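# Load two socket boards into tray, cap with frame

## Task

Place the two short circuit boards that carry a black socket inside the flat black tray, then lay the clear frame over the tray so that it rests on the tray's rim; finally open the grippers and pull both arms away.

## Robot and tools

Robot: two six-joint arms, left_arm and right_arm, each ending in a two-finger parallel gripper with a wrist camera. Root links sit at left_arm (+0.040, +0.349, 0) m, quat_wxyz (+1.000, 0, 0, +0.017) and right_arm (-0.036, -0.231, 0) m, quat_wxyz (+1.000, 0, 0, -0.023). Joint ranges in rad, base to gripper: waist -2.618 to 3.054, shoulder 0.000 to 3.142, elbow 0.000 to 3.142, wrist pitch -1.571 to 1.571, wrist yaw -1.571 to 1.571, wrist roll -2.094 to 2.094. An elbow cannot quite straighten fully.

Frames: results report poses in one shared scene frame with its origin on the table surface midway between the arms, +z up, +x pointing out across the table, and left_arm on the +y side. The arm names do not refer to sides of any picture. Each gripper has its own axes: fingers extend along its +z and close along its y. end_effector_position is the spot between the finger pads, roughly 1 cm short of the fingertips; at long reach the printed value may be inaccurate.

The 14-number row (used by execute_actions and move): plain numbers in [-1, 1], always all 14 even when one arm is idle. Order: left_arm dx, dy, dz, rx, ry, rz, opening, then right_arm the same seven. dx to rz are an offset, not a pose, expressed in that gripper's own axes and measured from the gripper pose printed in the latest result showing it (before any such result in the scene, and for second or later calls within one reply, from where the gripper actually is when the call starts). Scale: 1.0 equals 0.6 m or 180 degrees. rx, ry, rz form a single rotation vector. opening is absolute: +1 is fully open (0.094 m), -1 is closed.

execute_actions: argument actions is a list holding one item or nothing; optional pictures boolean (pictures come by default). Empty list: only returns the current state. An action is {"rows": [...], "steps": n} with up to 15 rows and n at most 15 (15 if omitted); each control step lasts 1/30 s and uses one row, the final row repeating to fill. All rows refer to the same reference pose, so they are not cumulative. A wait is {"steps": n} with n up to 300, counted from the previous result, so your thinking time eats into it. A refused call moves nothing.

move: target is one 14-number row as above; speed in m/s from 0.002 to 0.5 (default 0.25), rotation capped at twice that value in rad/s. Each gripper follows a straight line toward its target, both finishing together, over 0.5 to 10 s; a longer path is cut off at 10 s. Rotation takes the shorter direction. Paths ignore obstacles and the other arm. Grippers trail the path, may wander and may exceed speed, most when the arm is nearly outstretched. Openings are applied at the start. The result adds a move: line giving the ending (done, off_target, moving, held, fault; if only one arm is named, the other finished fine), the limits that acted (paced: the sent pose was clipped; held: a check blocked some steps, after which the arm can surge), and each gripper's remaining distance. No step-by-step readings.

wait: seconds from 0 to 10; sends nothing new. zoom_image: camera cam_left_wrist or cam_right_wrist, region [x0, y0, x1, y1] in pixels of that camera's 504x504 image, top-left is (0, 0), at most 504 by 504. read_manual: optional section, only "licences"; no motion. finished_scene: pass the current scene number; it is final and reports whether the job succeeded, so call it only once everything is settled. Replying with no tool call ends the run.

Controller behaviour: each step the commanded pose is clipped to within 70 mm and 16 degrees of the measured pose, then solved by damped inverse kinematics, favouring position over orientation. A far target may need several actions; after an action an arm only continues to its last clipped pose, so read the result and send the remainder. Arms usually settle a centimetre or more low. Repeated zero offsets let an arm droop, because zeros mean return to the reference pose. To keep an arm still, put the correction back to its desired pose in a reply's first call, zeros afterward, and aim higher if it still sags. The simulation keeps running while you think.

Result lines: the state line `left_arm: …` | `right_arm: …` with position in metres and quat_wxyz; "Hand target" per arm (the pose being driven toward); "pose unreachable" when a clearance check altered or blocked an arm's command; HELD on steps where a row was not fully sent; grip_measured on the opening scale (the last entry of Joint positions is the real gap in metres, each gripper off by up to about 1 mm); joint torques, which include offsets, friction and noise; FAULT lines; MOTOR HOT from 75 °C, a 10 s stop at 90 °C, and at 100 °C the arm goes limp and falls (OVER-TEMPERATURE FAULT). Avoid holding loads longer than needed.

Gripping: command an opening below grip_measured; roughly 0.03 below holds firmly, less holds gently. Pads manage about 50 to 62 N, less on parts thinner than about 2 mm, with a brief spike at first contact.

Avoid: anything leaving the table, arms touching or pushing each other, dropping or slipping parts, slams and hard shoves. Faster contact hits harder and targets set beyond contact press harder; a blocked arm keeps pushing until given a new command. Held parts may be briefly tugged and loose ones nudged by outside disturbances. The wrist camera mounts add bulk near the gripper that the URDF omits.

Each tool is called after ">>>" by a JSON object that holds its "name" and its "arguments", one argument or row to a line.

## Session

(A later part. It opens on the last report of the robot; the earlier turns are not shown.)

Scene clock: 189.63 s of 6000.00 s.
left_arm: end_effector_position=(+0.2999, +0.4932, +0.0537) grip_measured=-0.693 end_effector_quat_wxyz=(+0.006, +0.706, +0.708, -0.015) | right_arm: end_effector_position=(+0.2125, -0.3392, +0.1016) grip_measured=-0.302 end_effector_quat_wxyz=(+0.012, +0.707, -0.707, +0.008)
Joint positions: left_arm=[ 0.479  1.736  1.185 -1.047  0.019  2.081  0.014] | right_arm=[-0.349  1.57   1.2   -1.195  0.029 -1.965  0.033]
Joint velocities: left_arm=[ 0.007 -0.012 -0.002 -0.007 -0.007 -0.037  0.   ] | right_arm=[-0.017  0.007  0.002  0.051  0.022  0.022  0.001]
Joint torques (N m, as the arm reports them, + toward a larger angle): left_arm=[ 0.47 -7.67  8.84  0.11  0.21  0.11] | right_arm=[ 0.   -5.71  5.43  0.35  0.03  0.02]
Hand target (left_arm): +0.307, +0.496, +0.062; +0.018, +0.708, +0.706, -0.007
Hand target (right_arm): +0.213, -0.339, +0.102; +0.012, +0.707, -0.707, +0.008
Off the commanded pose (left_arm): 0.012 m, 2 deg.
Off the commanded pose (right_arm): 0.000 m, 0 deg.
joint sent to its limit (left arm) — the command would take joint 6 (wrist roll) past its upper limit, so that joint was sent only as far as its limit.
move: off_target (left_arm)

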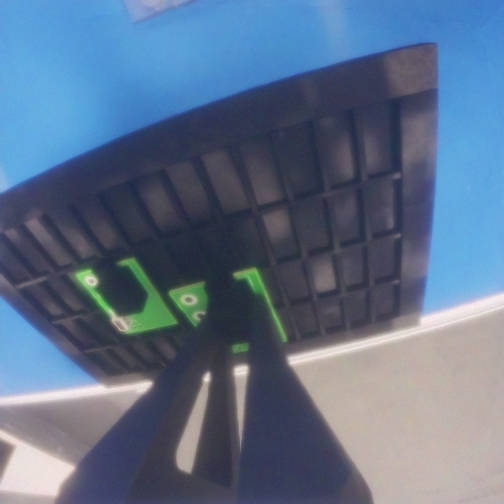

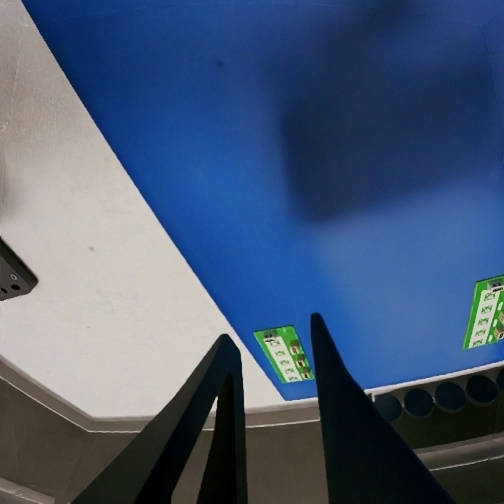

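>>> {"name": "move", "arguments": {
  "target": [0,0.012,0.053,-0.005,0.008,0,-0.73,0,0,0,0,0,0,-0.3],
  "speed": 0.04
}}

>>> {"name": "move", "arguments": {
  "target": [0,0,0,0,0,0,-0.35,0,0,0,0,0,0,-0.3]
}}

>>> {"name": "move", "arguments": {
  "target": [0,0,-0.1,0,0,0,-0.35,0,0,0,0,0,0,-0.3]
}}

>>> {"name": "move", "arguments": {
  "target": [-0.32,-0.24,0,0,0,0,-0.2,0,0,0,0,0,0,-0.3]
}}

Scene clock: 194.43 s of 6000.00 s.
left_arm: end_effector_position=(+0.3055, +0.4941, +0.0255) grip_measured=-0.693 end_effector_quat_wxyz=(+0.003, +0.706, +0.708, -0.003) | right_arm: end_effector_position=(+0.2124, -0.3394, +0.1016) grip_measured=-0.302 end_effector_quat_wxyz=(+0.013, +0.707, -0.707, +0.008)
Joint positions: left_arm=[ 0.466  1.774  1.112 -0.913  0.007  2.068  0.014] | right_arm=[-0.349  1.57   1.2   -1.195  0.03  -1.965  0.033]
Joint velocities: left_arm=[-0.012 -0.002  0.002  0.007  0.007  0.022  0.   ] | right_arm=[-0.012 -0.007 -0.007 -0.125 -0.007 -0.081  0.   ]
Joint torques (N m, as the arm reports them, + toward a larger angle): left_arm=[-1.06 -7.25  4.88  0.5   0.   -0.06] | right_arm=[ 0.02 -5.77  5.45  0.34  0.03  0.02]
Hand target (left_arm): +0.307, +0.492, +0.022; +0.002, +0.706, +0.708, -0.001
Hand target (right_arm): +0.212, -0.339, +0.102; +0.012, +0.707, -0.707, +0.008
Off the commanded pose (left_arm): 0.004 m, 0 deg.
Off the commanded pose (right_arm): 0.000 m, 0 deg.
After step 90, 0.73 s passed at rest.
move: done

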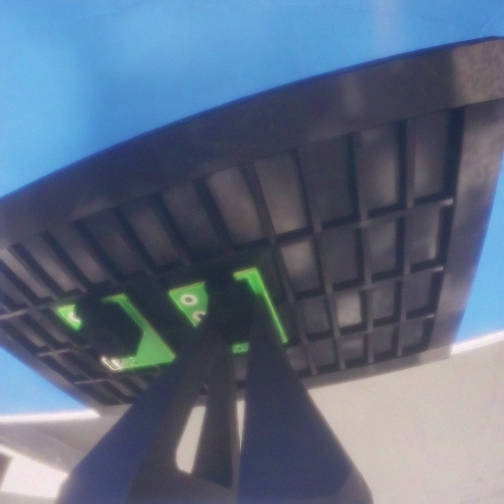

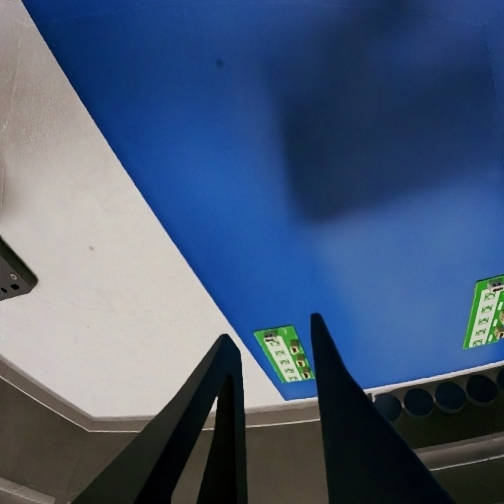

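Scene clock: 194.93 s of 6000.00 s.
left_arm: end_effector_position=(+0.3056, +0.4942, +0.0255) grip_measured=-0.352 end_effector_quat_wxyz=(+0.003, +0.706, +0.708, -0.003) | right_arm: end_effector_position=(+0.2123, -0.3395, +0.1016) grip_measured=-0.302 end_effector_quat_wxyz=(+0.013, +0.707, -0.707, +0.009)
Joint positions: left_arm=[ 0.466  1.774  1.112 -0.912  0.007  2.068  0.03 ] | right_arm=[-0.349  1.57   1.2   -1.195  0.031 -1.965  0.033]
Joint velocities: left_arm=[-0.002 -0.012 -0.017 -0.066 -0.037 -0.007 -0.   ] | right_arm=[ 0.002 -0.012 -0.022  0.037  0.022  0.037  0.001]
Joint torques (N m, as the arm reports them, + toward a larger angle): left_arm=[-0.24 -7.57  5.77  0.31  0.    0.02] | right_arm=[ 0.05 -5.73  5.43  0.35  0.04  0.02]
Hand target (left_arm): +0.305, +0.494, +0.026; +0.003, +0.706, +0.708, -0.003
Hand target (right_arm): +0.212, -0.339, +0.102; +0.013, +0.707, -0.707, +0.008
Off the commanded pose (left_arm): 0.000 m, 0 deg.
Off the commanded pose (right_arm): 0.000 m, 0 deg.
move: done

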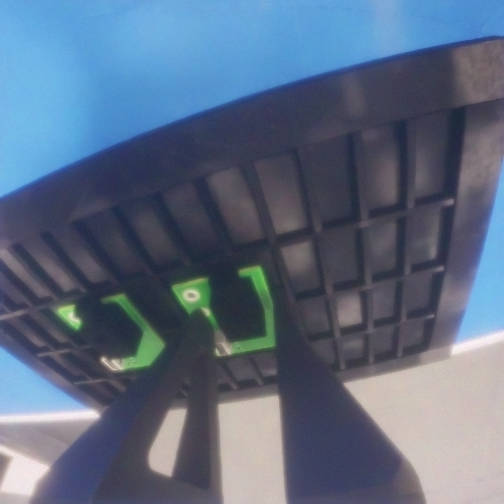

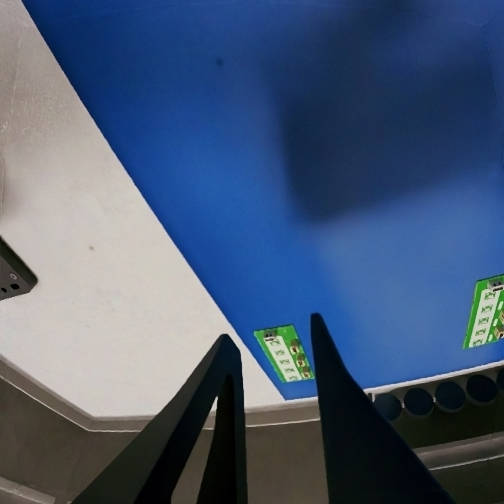

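Scene clock: 195.97 s of 6000.00 s.
left_arm: end_effector_position=(+0.3045, +0.4936, +0.0763) grip_measured=-0.352 end_effector_quat_wxyz=(+0.002, +0.706, +0.708, -0.008) | right_arm: end_effector_position=(+0.2122, -0.3397, +0.1016) grip_measured=-0.302 end_effector_quat_wxyz=(+0.014, +0.707, -0.707, +0.009)
Joint positions: left_arm=[ 0.466  1.717  1.257 -1.124  0.007  2.068  0.03 ] | right_arm=[-0.349  1.57   1.2   -1.195  0.033 -1.965  0.033]
Joint velocities: left_arm=[-0.007  0.007 -0.007  0.037 -0.007  0.007  0.001] | right_arm=[-0.017 -0.022 -0.007 -0.051  0.037 -0.051 -0.001]
Joint torques (N m, as the arm reports them, + toward a larger angle): left_arm=[ 0.11 -8.48  8.32 -0.02  0.04  0.05] | right_arm=[ 0.05 -5.74  5.44  0.35  0.03  0.02]
Hand target (left_arm): +0.305, +0.495, +0.086; +0.003, +0.706, +0.708, -0.002
Hand target (right_arm): +0.212, -0.340, +0.102; +0.013, +0.707, -0.707, +0.009
Off the commanded pose (left_arm): 0.009 m, 1 deg.
Off the commanded pose (right_arm): 0.000 m, 0 deg.
move: done

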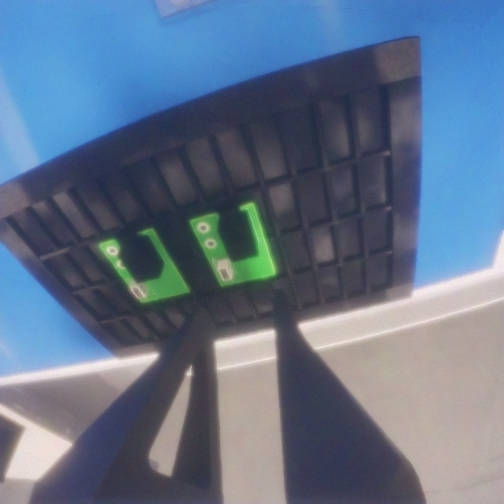

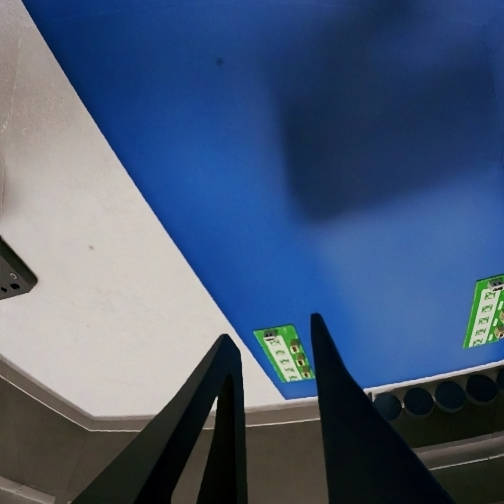

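Scene clock: 197.73 s of 6000.00 s.
left_arm: end_effector_position=(+0.1663, +0.3004, +0.0799) grip_measured=-0.202 end_effector_quat_wxyz=(+0.004, +0.707, +0.707, -0.005) | right_arm: end_effector_position=(+0.2122, -0.3399, +0.1016) grip_measured=-0.302 end_effector_quat_wxyz=(+0.014, +0.707, -0.707, +0.009)
Joint positions: left_arm=[-0.396  1.025  0.721 -1.264  0.013  1.209  0.037] | right_arm=[-0.349  1.57   1.2   -1.195  0.033 -1.965  0.033]
Joint velocities: left_arm=[-0.012  0.007  0.002  0.007  0.022 -0.007  0.   ] | right_arm=[ 0.012 -0.012 -0.007 -0.007  0.051  0.022 -0.001]
Joint torques (N m, as the arm reports them, + toward a larger angle): left_arm=[-0.94 -2.79  6.2   0.16 -0.01 -0.09] | right_arm=[ 0.01 -5.76  5.45  0.35  0.03  0.02]
Hand target (left_arm): +0.162, +0.301, +0.081; +0.004, +0.706, +0.708, -0.005
Hand target (right_arm): +0.212, -0.340, +0.102; +0.014, +0.707, -0.707, +0.009
Off the commanded pose (left_arm): 0.005 m, 0 deg.
Off the commanded pose (right_arm): 0.000 m, 0 deg.
move: done

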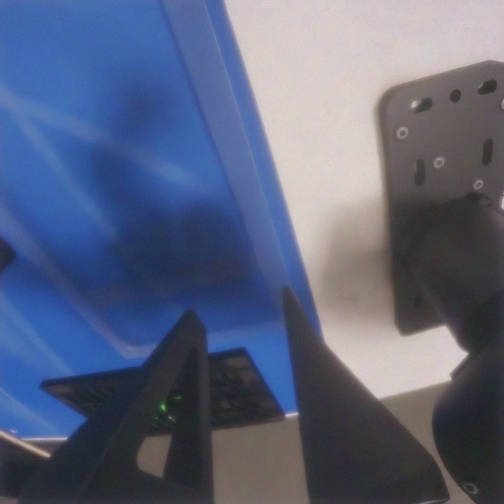

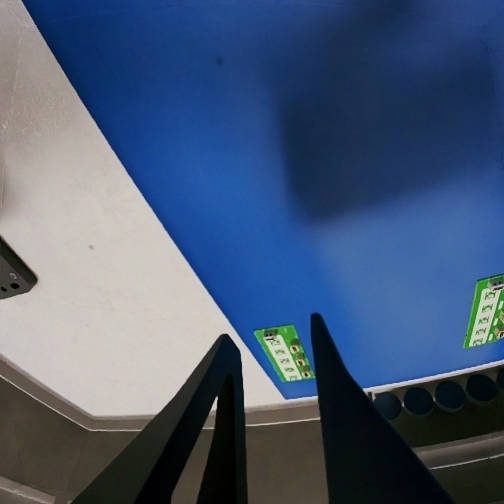

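>>> {"name": "move", "arguments": {
  "target": [0,-0.017,0.075,0,0,-0.02,-0.2,0,0,0,0,0,0,-0.3],
  "speed": 0.08
}}

Scene clock: 201.30 s of 6000.00 s.
left_arm: end_effector_position=(+0.1549, +0.3016, +0.0352) grip_measured=-0.202 end_effector_quat_wxyz=(-0.004, +0.684, +0.729, -0.008) | right_arm: end_effector_position=(+0.2121, -0.3400, +0.1016) grip_measured=-0.302 end_effector_quat_wxyz=(+0.015, +0.707, -0.707, +0.009)
Joint positions: left_arm=[-0.421  1.025  0.542 -1.101  0.012  1.121  0.037] | right_arm=[-0.349  1.57   1.2   -1.195  0.035 -1.965  0.033]
Joint velocities: left_arm=[ 0.002  0.007  0.002  0.022 -0.051  0.051  0.001] | right_arm=[-0.002 -0.012 -0.002  0.066 -0.022 -0.022 -0.   ]
Joint torques (N m, as the arm reports them, + toward a larger angle): left_arm=[-0.98 -2.07  5.79  0.39  0.05 -0.1 ] | right_arm=[ 0.04 -5.72  5.42  0.35  0.03  0.01]
Hand target (left_arm): +0.156, +0.299, +0.035; +0.004, +0.684, +0.729, -0.005
Hand target (right_arm): +0.212, -0.340, +0.102; +0.014, +0.707, -0.707, +0.009
Off the commanded pose (left_arm): 0.002 m, 1 deg.
Off the commanded pose (right_arm): 0.000 m, 0 deg.
move: done

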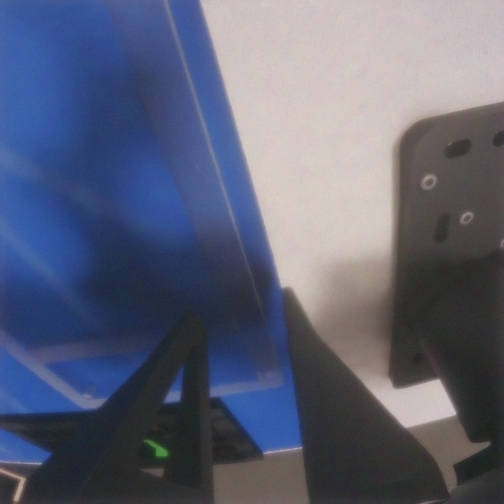

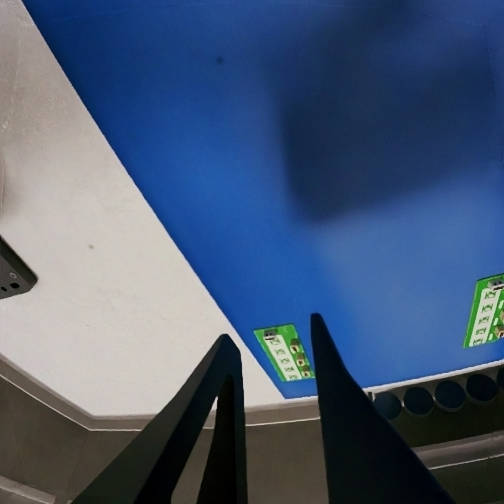

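>>> {"name": "move", "arguments": {
  "target": [0,0.01,0.036,-0.005,0,0,-0.15,0,0,0,0,0,0,-0.3],
  "speed": 0.03
}}

>>> {"name": "move", "arguments": {
  "target": [0,0,0,0,0,0,-0.72,0,0,0,0,0,0,-0.3]
}}

Scene clock: 206.10 s of 6000.00 s.
left_arm: end_effector_position=(+0.1603, +0.3004, +0.0160) grip_measured=-0.152 end_effector_quat_wxyz=(+0.003, +0.684, +0.729, -0.002) | right_arm: end_effector_position=(+0.2120, -0.3402, +0.1016) grip_measured=-0.302 end_effector_quat_wxyz=(+0.015, +0.707, -0.707, +0.009)
Joint positions: left_arm=[-0.421  1.061  0.479 -0.984  0.006  1.12   0.04 ] | right_arm=[-0.349  1.57   1.2   -1.195  0.036 -1.965  0.033]
Joint velocities: left_arm=[ 0.022 -0.012  0.007  0.081 -0.022 -0.051 -0.   ] | right_arm=[ 0.002  0.007 -0.007  0.007  0.022 -0.007 -0.   ]
Joint torques (N m, as the arm reports them, + toward a larger angle): left_arm=[ 0.56 -0.96  5.31  0.42  0.01  0.11] | right_arm=[ 0.03 -5.76  5.45  0.35  0.04  0.02]
Hand target (left_arm): +0.161, +0.302, +0.013; +0.001, +0.684, +0.729, -0.002
Hand target (right_arm): +0.212, -0.340, +0.102; +0.015, +0.707, -0.707, +0.009
Off the commanded pose (left_arm): 0.003 m, 0 deg.
Off the commanded pose (right_arm): 0.000 m, 0 deg.
After step 90, 0.60 s passed at rest.
move: done

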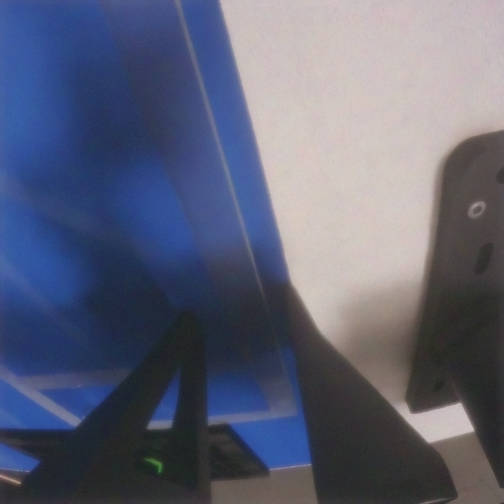

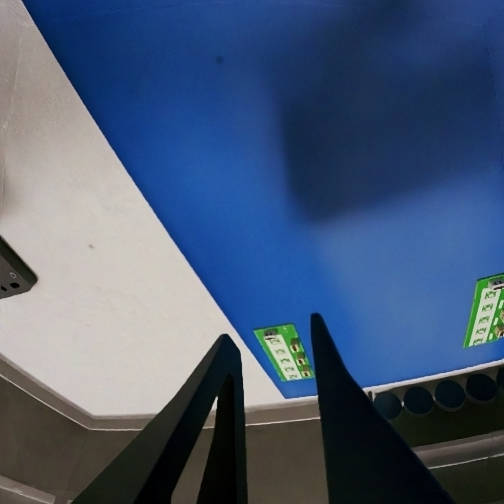

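Scene clock: 206.60 s of 6000.00 s.
left_arm: end_effector_position=(+0.1606, +0.3009, +0.0160) grip_measured=-0.711 end_effector_quat_wxyz=(+0.003, +0.684, +0.730, -0.001) | right_arm: end_effector_position=(+0.2120, -0.3404, +0.1016) grip_measured=-0.302 end_effector_quat_wxyz=(+0.016, +0.707, -0.707, +0.010)
Joint positions: left_arm=[-0.421  1.061  0.479 -0.984  0.004  1.12   0.014] | right_arm=[-0.349  1.57   1.2   -1.195  0.036 -1.965  0.033]
Joint velocities: left_arm=[ 0.012 -0.002 -0.007  0.022 -0.037 -0.007 -0.   ] | right_arm=[-0.012 -0.017  0.007  0.037 -0.022 -0.022  0.   ]
Joint torques (N m, as the arm reports them, + toward a larger angle): left_arm=[-0.07 -1.53  5.79  0.32  0.04  0.05] | right_arm=[ 0.07 -5.72  5.45  0.35  0.04  0.02]
Hand target (left_arm): +0.160, +0.300, +0.016; +0.003, +0.684, +0.729, -0.002
Hand target (right_arm): +0.212, -0.340, +0.102; +0.015, +0.707, -0.707, +0.009
Off the commanded pose (left_arm): 0.000 m, 0 deg.
Off the commanded pose (right_arm): 0.000 m, 0 deg.
move: done

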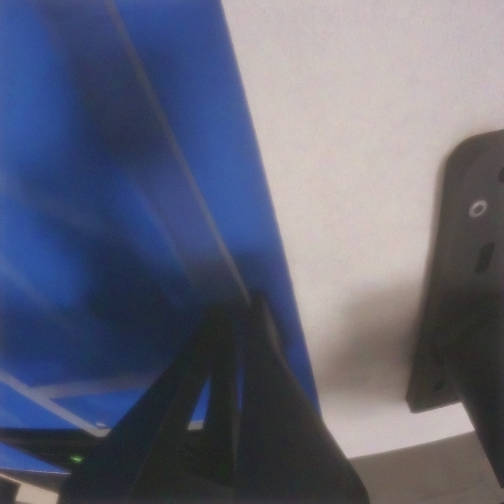

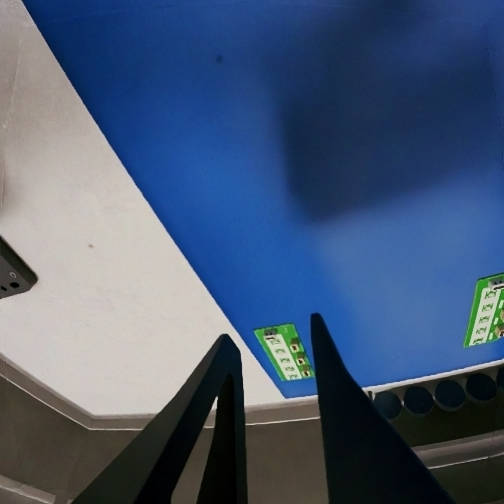

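>>> {"name": "move", "arguments": {
  "target": [0,0.004,0,0,0,-0.045,-0.05,0,0,0,0,0,0,-0.3],
  "speed": 0.05
}}

>>> {"name": "move", "arguments": {
  "target": [0,0,0.017,0,0,0,-0.05,0,0,0,0,0,0,-0.3],
  "speed": 0.03
}}

>>> {"name": "move", "arguments": {
  "target": [0,0,0,0,0,0,-0.66,0,0,0,0,0,0,-0.3]
}}

Scene clock: 211.57 s of 6000.00 s.
left_arm: end_effector_position=(+0.1606, +0.3009, +0.0160) grip_measured=-0.052 end_effector_quat_wxyz=(+0.003, +0.639, +0.769, -0.001) | right_arm: end_effector_position=(+0.2119, -0.3405, +0.1016) grip_measured=-0.302 end_effector_quat_wxyz=(+0.016, +0.707, -0.707, +0.010)
Joint positions: left_arm=[-0.421  1.061  0.479 -0.984  0.004  1.001  0.045] | right_arm=[-0.349  1.57   1.2   -1.195  0.038 -1.965  0.033]
Joint velocities: left_arm=[ 0.007 -0.007  0.007 -0.007 -0.066 -0.022  0.001] | right_arm=[-0.022  0.007 -0.002 -0.066  0.037  0.081 -0.   ]
Joint torques (N m, as the arm reports them, + toward a larger angle): left_arm=[ 0.71 -0.37  6.4   0.34  0.01 -0.09] | right_arm=[ 0.03 -5.74  5.41  0.35  0.04  0.02]
Hand target (left_arm): +0.163, +0.301, +0.016; +0.003, +0.631, +0.776, -0.001
Hand target (right_arm): +0.212, -0.340, +0.102; +0.016, +0.707, -0.707, +0.010
Off the commanded pose (left_arm): 0.002 m, 1 deg.
Off the commanded pose (right_arm): 0.000 m, 0 deg.
After step 90, 0.27 s passed at rest.
move: done

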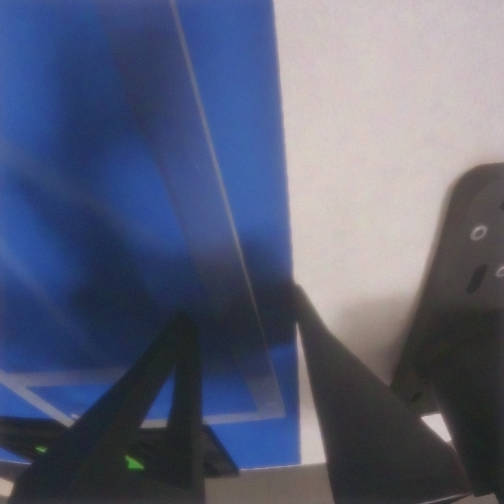

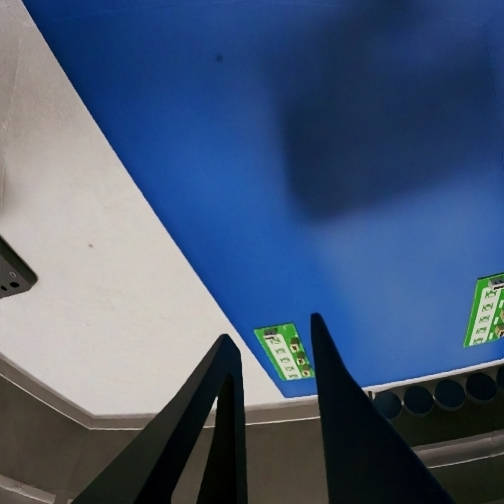

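Scene clock: 212.27 s of 6000.00 s.
left_arm: end_effector_position=(+0.1607, +0.3008, +0.0131) grip_measured=-0.052 end_effector_quat_wxyz=(+0.005, +0.639, +0.769, -0.000) | right_arm: end_effector_position=(+0.2118, -0.3407, +0.1016) grip_measured=-0.302 end_effector_quat_wxyz=(+0.017, +0.707, -0.707, +0.010)
Joint positions: left_arm=[-0.421  1.061  0.466 -0.967  0.004  1.     0.045] | right_arm=[-0.349  1.57   1.2   -1.195  0.039 -1.965  0.033]
Joint velocities: left_arm=[ 0.002 -0.012  0.002  0.007 -0.022 -0.051 -0.001] | right_arm=[-0.007 -0.007 -0.002 -0.022  0.022 -0.007  0.001]
Joint torques (N m, as the arm reports them, + toward a larger angle): left_arm=[-0.14 -0.07  3.98  0.76  0.06  0.06] | right_arm=[ 0.02 -5.7   5.44  0.35  0.04  0.01]
Hand target (left_arm): +0.160, +0.301, +0.006; +0.003, +0.639, +0.769, -0.001
Hand target (right_arm): +0.212, -0.341, +0.102; +0.016, +0.707, -0.707, +0.010
Off the commanded pose (left_arm): 0.007 m, 0 deg.
Off the commanded pose (right_arm): 0.000 m, 0 deg.
move: done

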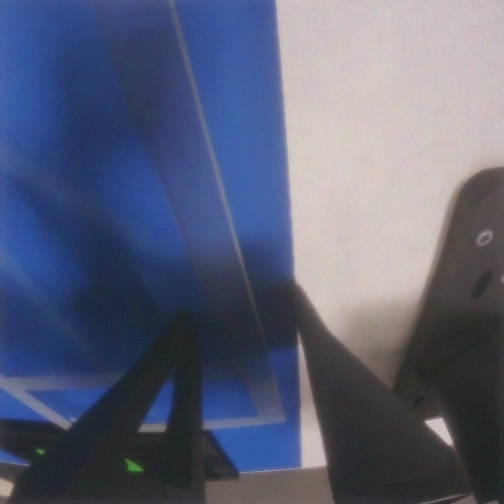

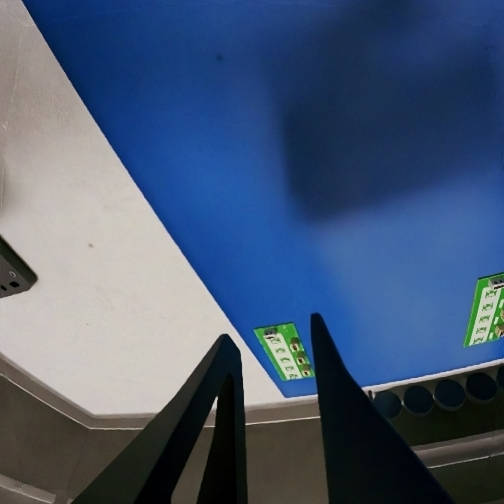

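Scene clock: 212.77 s of 6000.00 s.
left_arm: end_effector_position=(+0.1612, +0.3009, +0.0131) grip_measured=-0.656 end_effector_quat_wxyz=(+0.006, +0.639, +0.769, +0.001) | right_arm: end_effector_position=(+0.2117, -0.3409, +0.1016) grip_measured=-0.302 end_effector_quat_wxyz=(+0.017, +0.707, -0.707, +0.010)
Joint positions: left_arm=[-0.421  1.061  0.466 -0.965  0.002  1.     0.016] | right_arm=[-0.349  1.57   1.2   -1.195  0.039 -1.965  0.033]
Joint velocities: left_arm=[-0.012 -0.012  0.007 -0.007  0.007  0.051 -0.   ] | right_arm=[ 0.012 -0.007 -0.002 -0.022  0.007  0.022 -0.   ]
Joint torques (N m, as the arm reports them, + toward a larger angle): left_arm=[ 0.08 -1.41  6.1   0.36  0.04 -0.01] | right_arm=[ 0.   -5.72  5.45  0.35  0.03  0.02]
Hand target (left_arm): +0.161, +0.301, +0.013; +0.005, +0.639, +0.769, -0.000
Hand target (right_arm): +0.212, -0.341, +0.102; +0.017, +0.707, -0.707, +0.010
Off the commanded pose (left_arm): 0.001 m, 0 deg.
Off the commanded pose (right_arm): 0.000 m, 0 deg.
move: done

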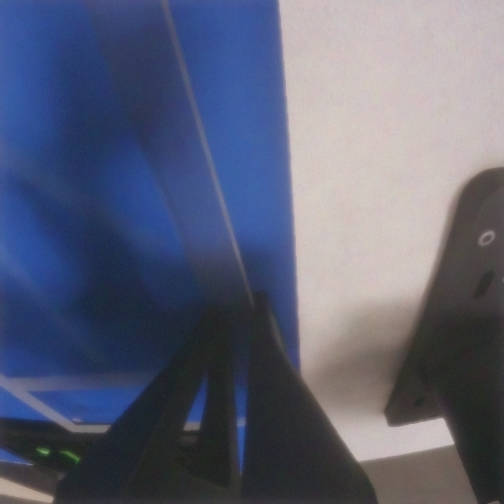

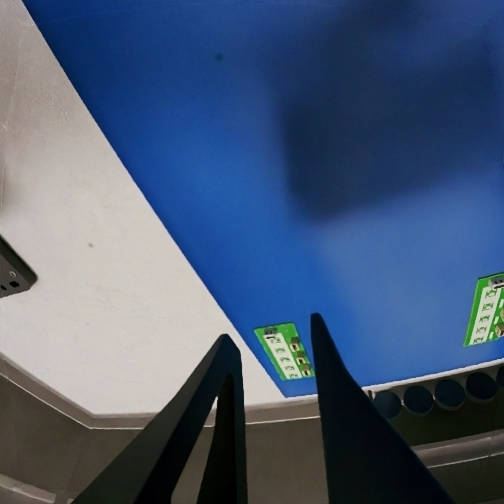

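>>> {"name": "move", "arguments": {
  "target": [0,0,0,0,0,0.05,-0.76,0,0,0,0,0,0,-0.3],
  "speed": 0.05
}}

>>> {"name": "move", "arguments": {
  "target": [0,0,-0.1,0,0,0,-0.76,0,0,0,0,0,0,-0.3],
  "speed": 0.06
}}

Scene clock: 218.07 s of 6000.00 s.
left_arm: end_effector_position=(+0.1608, +0.3011, +0.0131) grip_measured=-0.727 end_effector_quat_wxyz=(+0.005, +0.690, +0.723, +0.001) | right_arm: end_effector_position=(+0.2117, -0.3410, +0.1016) grip_measured=-0.302 end_effector_quat_wxyz=(+0.018, +0.707, -0.707, +0.010)
Joint positions: left_arm=[-0.421  1.061  0.466 -0.967  0.002  1.138  0.013] | right_arm=[-0.349  1.57   1.2   -1.195  0.041 -1.965  0.033]
Joint velocities: left_arm=[ 0.007  0.012 -0.007  0.037  0.022 -0.022 -0.001] | right_arm=[-0.007  0.002  0.002  0.066 -0.022  0.037 -0.001]
Joint torques (N m, as the arm reports them, + toward a larger angle): left_arm=[ 0.   -1.45  5.95  0.34  0.05  0.15] | right_arm=[ 0.   -5.74  5.43  0.35  0.04  0.01]
Hand target (left_arm): +0.161, +0.301, +0.013; +0.005, +0.697, +0.717, +0.001
Hand target (right_arm): +0.212, -0.341, +0.102; +0.017, +0.707, -0.707, +0.010
Off the commanded pose (left_arm): 0.000 m, 1 deg.
Off the commanded pose (right_arm): 0.000 m, 0 deg.
After step 90, 0.47 s passed at rest.
move: done

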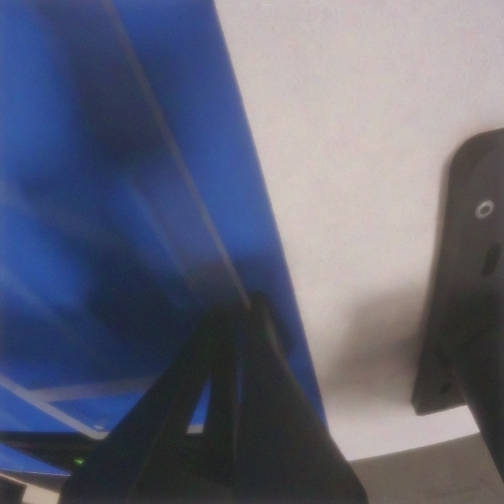

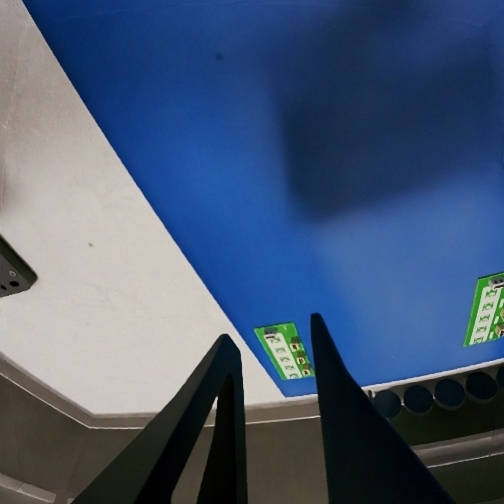

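Scene clock: 219.60 s of 6000.00 s.
left_arm: end_effector_position=(+0.1543, +0.3037, +0.0633) grip_measured=-0.727 end_effector_quat_wxyz=(-0.013, +0.690, +0.723, -0.006) | right_arm: end_effector_position=(+0.2116, -0.3412, +0.1016) grip_measured=-0.302 end_effector_quat_wxyz=(+0.018, +0.707, -0.707, +0.011)
Joint positions: left_arm=[-0.421  1.01   0.648 -1.237  0.002  1.138  0.013] | right_arm=[-0.349  1.57   1.2   -1.195  0.041 -1.965  0.033]
Joint velocities: left_arm=[ 0.007  0.002 -0.002  0.022 -0.095 -0.007  0.   ] | right_arm=[-0.007 -0.017 -0.007 -0.051 -0.022  0.007 -0.001]
Joint torques (N m, as the arm reports them, + toward a larger angle): left_arm=[ 0.1  -2.78  9.17  0.14  0.05  0.05] | right_arm=[ 0.06 -5.74  5.42  0.35  0.02  0.02]
Hand target (left_arm): +0.160, +0.302, +0.073; +0.005, +0.690, +0.723, +0.001
Hand target (right_arm): +0.212, -0.341, +0.102; +0.018, +0.707, -0.707, +0.010
Off the commanded pose (left_arm): 0.012 m, 2 deg.
Off the commanded pose (right_arm): 0.000 m, 0 deg.
move: off_target (left_arm)

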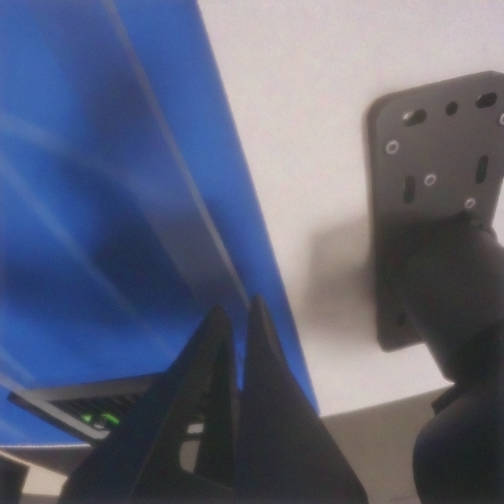

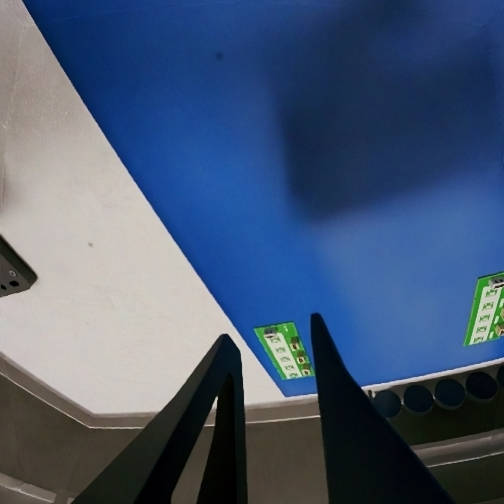

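>>> {"name": "move", "arguments": {
  "target": [0.18,0.01,-0.03,-0.01,0,-0.03,-0.76,0,0,0,0,0,0,-0.3],
  "speed": 0.12
}}

>>> {"name": "move", "arguments": {
  "target": [0.1,0.04,-0.01,0,0,-0.2,-0.76,0,0,0,0,0,0,-0.3],
  "speed": 0.15
}}

Scene clock: 226.70 s of 6000.00 s.
left_arm: end_effector_position=(+0.1468, +0.4108, +0.0746) grip_measured=-0.727 end_effector_quat_wxyz=(-0.017, +0.654, +0.756, -0.003) | right_arm: end_effector_position=(+0.2115, -0.3414, +0.1016) grip_measured=-0.302 end_effector_quat_wxyz=(+0.019, +0.707, -0.707, +0.011)
Joint positions: left_arm=[ 0.437  0.994  0.686 -1.282 -0.03   1.899  0.013] | right_arm=[-0.349  1.57   1.2   -1.195  0.043 -1.965  0.033]
Joint velocities: left_arm=[ 0.017  0.002 -0.007  0.11   0.022 -0.022  0.   ] | right_arm=[ 0.007  0.007  0.012 -0.051 -0.037 -0.037 -0.001]
Joint torques (N m, as the arm reports them, + toward a larger angle): left_arm=[ 0.93 -0.7   9.16  0.28  0.18  0.15] | right_arm=[ 0.03 -5.73  5.41  0.35  0.04  0.02]
Hand target (left_arm): +0.154, +0.412, +0.081; -0.005, +0.656, +0.755, +0.003
Hand target (right_arm): +0.212, -0.341, +0.102; +0.018, +0.707, -0.707, +0.011
Off the commanded pose (left_arm): 0.012 m, 2 deg.
Off the commanded pose (right_arm): 0.000 m, 0 deg.
After step 90, 2.53 s passed at rest.
move: off_target (left_arm)

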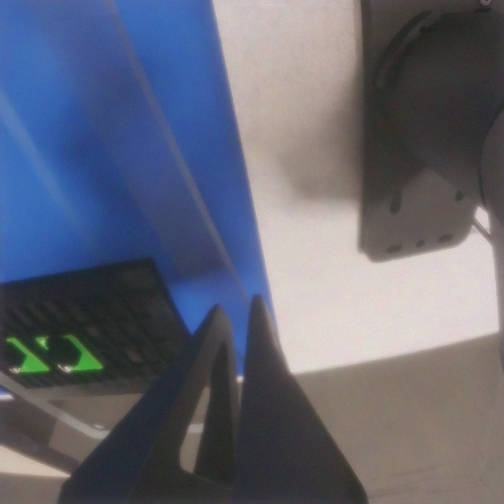

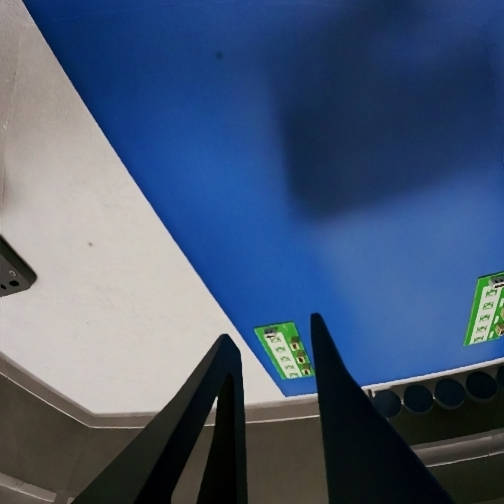

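Scene clock: 229.20 s of 6000.00 s.
left_arm: end_effector_position=(+0.1556, +0.4649, +0.0743) grip_measured=-0.726 end_effector_quat_wxyz=(-0.023, +0.399, +0.916, -0.014) | right_arm: end_effector_position=(+0.2115, -0.3415, +0.1016) grip_measured=-0.302 end_effector_quat_wxyz=(+0.019, +0.707, -0.707, +0.011)
Joint positions: left_arm=[ 0.711  1.206  0.795 -1.205 -0.031  1.567  0.013] | right_arm=[-0.349  1.57   1.2   -1.195  0.043 -1.965  0.033]
Joint velocities: left_arm=[ 0.017  0.002  0.012 -0.037  0.007 -0.037 -0.001] | right_arm=[ 0.012  0.007  0.017  0.007 -0.007  0.022  0.001]
Joint torques (N m, as the arm reports them, + toward a larger angle): left_arm=[ 0.66 -2.44  9.02  0.29 -0.08 -0.06] | right_arm=[ 0.04 -5.73  5.45  0.34  0.04  0.02]
Hand target (left_arm): +0.162, +0.473, +0.081; -0.018, +0.389, +0.921, +0.001
Hand target (right_arm): +0.212, -0.341, +0.102; +0.018, +0.707, -0.707, +0.011
Off the commanded pose (left_arm): 0.013 m, 2 deg.
Off the commanded pose (right_arm): 0.000 m, 0 deg.
move: off_target (left_arm)

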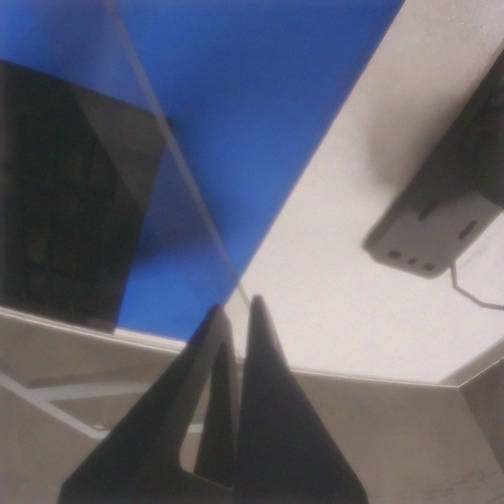

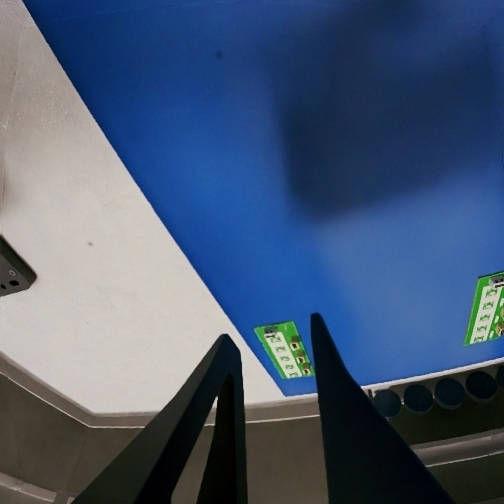

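>>> {"name": "move", "arguments": {
  "target": [-0.197,0.17,-0.013,-0.009,-0.025,-0.25,-0.76,0,0,0,0,0,0,-0.3],
  "speed": 0.15
}}

Scene clock: 235.03 s of 6000.00 s.
left_arm: end_effector_position=(+0.2978, +0.4480, +0.0670) grip_measured=-0.724 end_effector_quat_wxyz=(-0.008, +0.019, +1.000, -0.009) | right_arm: end_effector_position=(+0.2114, -0.3417, +0.1017) grip_measured=-0.302 end_effector_quat_wxyz=(+0.019, +0.707, -0.707, +0.011)
Joint positions: left_arm=[ 0.335  1.638  1.131 -1.084  0.011  0.407  0.013] | right_arm=[-0.349  1.57   1.2   -1.195  0.044 -1.965  0.033]
Joint velocities: left_arm=[-0.017 -0.002 -0.012 -0.037  0.066  0.081  0.001] | right_arm=[-0.002 -0.002 -0.002 -0.051 -0.022  0.007 -0.   ]
Joint torques (N m, as the arm reports them, + toward a larger angle): left_arm=[-0.85 -6.5   8.79  0.44  0.16 -0.03] | right_arm=[ 0.02 -5.75  5.46  0.35  0.03  0.02]
Hand target (left_arm): +0.312, +0.448, +0.075; +0.015, +0.018, +1.000, -0.006
Hand target (right_arm): +0.211, -0.342, +0.102; +0.019, +0.707, -0.707, +0.011
Off the commanded pose (left_arm): 0.015 m, 2 deg.
Off the commanded pose (right_arm): 0.000 m, 0 deg.
move: off_target (left_arm)

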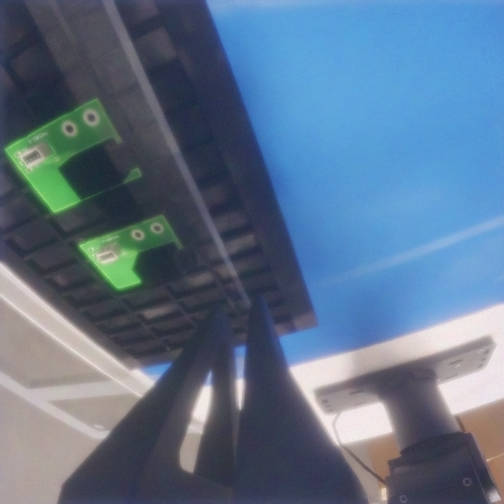

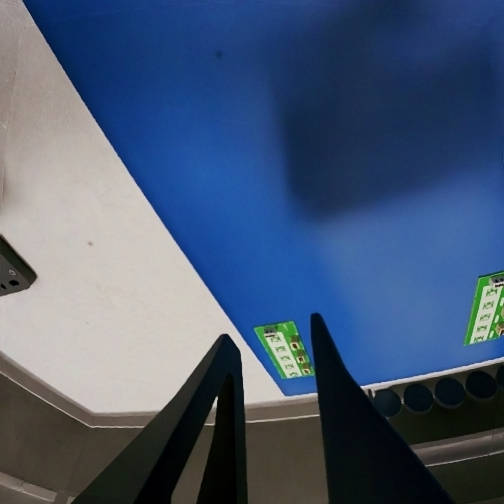

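>>> {"name": "move", "arguments": {
  "target": [-0.005,-0.036,0.045,-0.006,-0.005,0.01,-0.76,0,0,0,0,0,0,-0.3],
  "speed": 0.05
}}

Scene clock: 238.43 s of 6000.00 s.
left_arm: end_effector_position=(+0.2961, +0.4256, +0.0398) grip_measured=-0.724 end_effector_quat_wxyz=(-0.008, +0.035, +0.999, -0.007) | right_arm: end_effector_position=(+0.2114, -0.3418, +0.1017) grip_measured=-0.302 end_effector_quat_wxyz=(+0.020, +0.707, -0.707, +0.011)
Joint positions: left_arm=[ 0.257  1.638  1.017 -0.968  0.009  0.362  0.013] | right_arm=[-0.349  1.57   1.2   -1.195  0.045 -1.965  0.033]
Joint velocities: left_arm=[ 0.012 -0.012 -0.012 -0.037 -0.007  0.007  0.001] | right_arm=[-0.012 -0.017 -0.007  0.051 -0.066 -0.037 -0.   ]
Joint torques (N m, as the arm reports them, + toward a larger angle): left_arm=[-0.85 -6.93  5.4   0.45 -0.05 -0.09] | right_arm=[ 0.01 -5.76  5.46  0.36  0.03  0.02]
Hand target (left_arm): +0.300, +0.426, +0.041; +0.001, +0.034, +0.999, +0.000
Hand target (right_arm): +0.211, -0.342, +0.102; +0.019, +0.707, -0.707, +0.011
Off the commanded pose (left_arm): 0.003 m, 1 deg.
Off the commanded pose (right_arm): 0.000 m, 0 deg.
move: done

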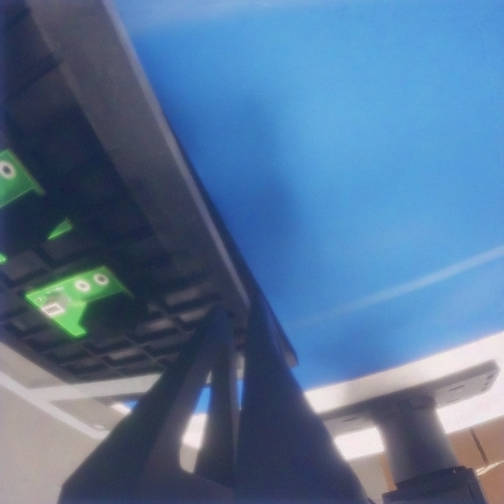

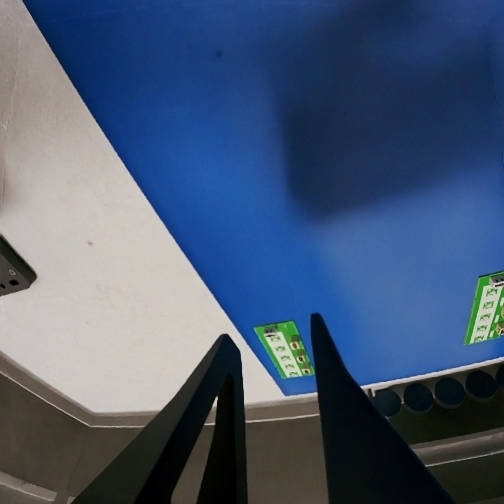

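>>> {"name": "move", "arguments": {
  "target": [-0.01,0.012,0.015,-0.005,-0.006,-0.028,-0.76,0,0,0,0,0,0,-0.3],
  "speed": 0.03
}}

>>> {"name": "zoom_image", "arguments": {
  "camera": "cam_left_wrist",
  "region": [0,250,330,504]
}}

Scene clock: 243.07 s of 6000.00 s.
left_arm: end_effector_position=(+0.3009, +0.4270, +0.0321) grip_measured=-0.724 end_effector_quat_wxyz=(-0.003, +0.002, +1.000, -0.005) | right_arm: end_effector_position=(+0.2113, -0.3419, +0.1017) grip_measured=-0.302 end_effector_quat_wxyz=(+0.020, +0.707, -0.707, +0.011)
Joint positions: left_arm=[ 0.257  1.659  1.006 -0.927  0.009  0.296  0.013] | right_arm=[-0.349  1.57   1.2   -1.195  0.046 -1.965  0.033]
Joint velocities: left_arm=[ 0.012  0.002 -0.002 -0.007 -0.051 -0.081  0.   ] | right_arm=[-0.007 -0.002  0.002  0.051  0.007 -0.051 -0.   ]
Joint torques (N m, as the arm reports them, + toward a larger angle): left_arm=[ 0.9  -6.38  5.57  0.4  -0.07 -0.06] | right_arm=[ 0.04 -5.73  5.44  0.36  0.03  0.02]
Hand target (left_arm): +0.302, +0.432, +0.031; +0.002, -0.009, +1.000, +0.000
Hand target (right_arm): +0.211, -0.342, +0.102; +0.020, +0.707, -0.707, +0.011
Off the commanded pose (left_arm): 0.006 m, 2 deg.
Off the commanded pose (right_arm): 0.000 m, 0 deg.
move: done

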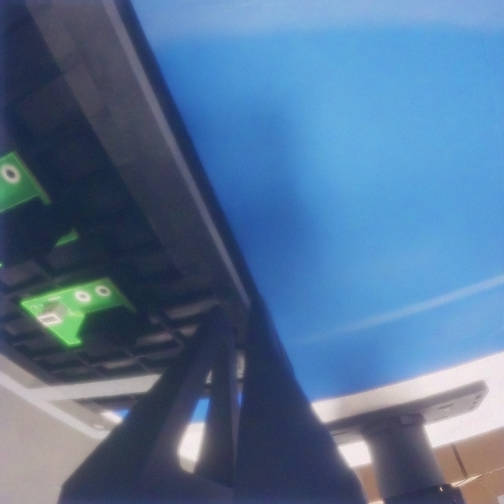

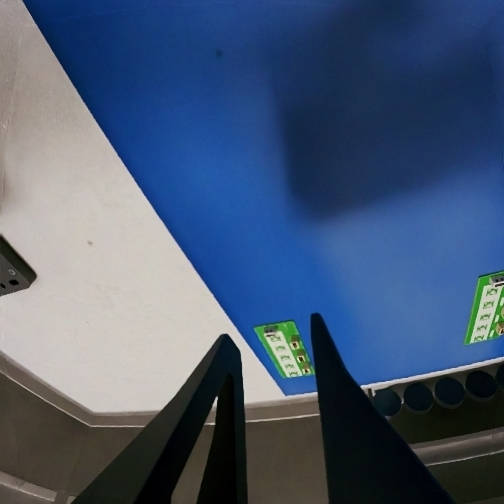

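Region (0, 250, 330, 504) of cam_left_wrist's 504x504 image, scaled by 1.527, with more detail than that image has; it fills the top 388 rows of this view, and the rest is white.

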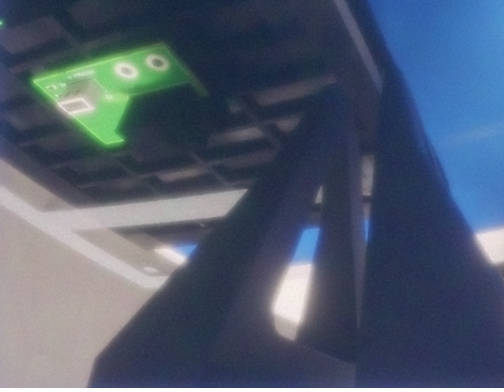

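>>> {"name": "move", "arguments": {
  "target": [-0.003,0.014,0.013,0,-0.003,0,-0.76,0,0,0,0,0,0,-0.3],
  "speed": 0.02
}}

>>> {"name": "zoom_image", "arguments": {
  "camera": "cam_left_wrist",
  "region": [0,320,260,504]
}}

Scene clock: 247.40 s of 6000.00 s.
left_arm: end_effector_position=(+0.3044, +0.4331, +0.0273) grip_measured=-0.724 end_effector_quat_wxyz=(+0.001, +0.001, +1.000, -0.004) | right_arm: end_effector_position=(+0.2112, -0.3420, +0.1017) grip_measured=-0.302 end_effector_quat_wxyz=(+0.021, +0.707, -0.707, +0.012)
Joint positions: left_arm=[ 0.275  1.677  1.006 -0.9    0.009  0.311  0.013] | right_arm=[-0.349  1.57   1.2   -1.195  0.047 -1.965  0.033]
Joint velocities: left_arm=[-0.002 -0.027 -0.002 -0.007  0.11  -0.095 -0.   ] | right_arm=[ 0.007  0.002  0.007  0.037 -0.037  0.037 -0.   ]
Joint torques (N m, as the arm reports them, + toward a larger angle): left_arm=[ 0.94 -6.34  4.67  0.49  0.06  0.08] | right_arm=[ 0.06 -5.72  5.45  0.36  0.05  0.03]
Hand target (left_arm): +0.303, +0.435, +0.024; +0.002, +0.002, +1.000, -0.006
Hand target (right_arm): +0.211, -0.342, +0.102; +0.020, +0.707, -0.707, +0.011
Off the commanded pose (left_arm): 0.004 m, 0 deg.
Off the commanded pose (right_arm): 0.000 m, 0 deg.
After step 90, 0.50 s passed at rest.
move: done

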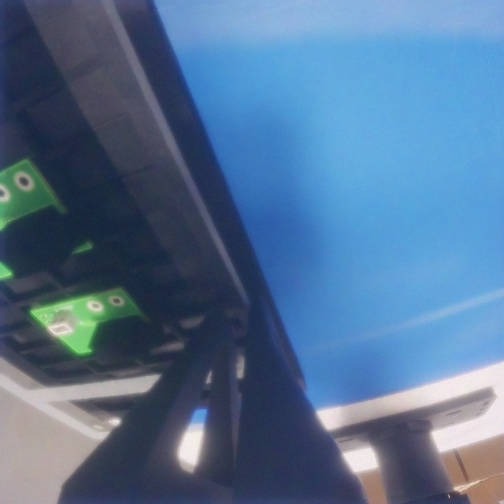

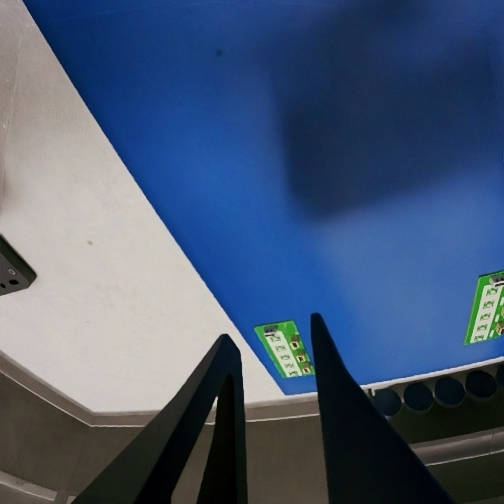

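Region (0, 320, 260, 504) of cam_left_wrist's 504x504 image, scaled by 1.938, with more detail than that image has; it fills the top 357 rows of this view, and the rest is white.

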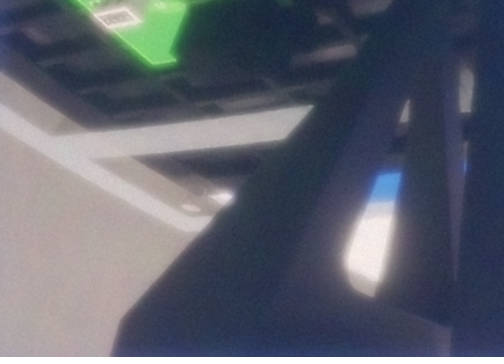

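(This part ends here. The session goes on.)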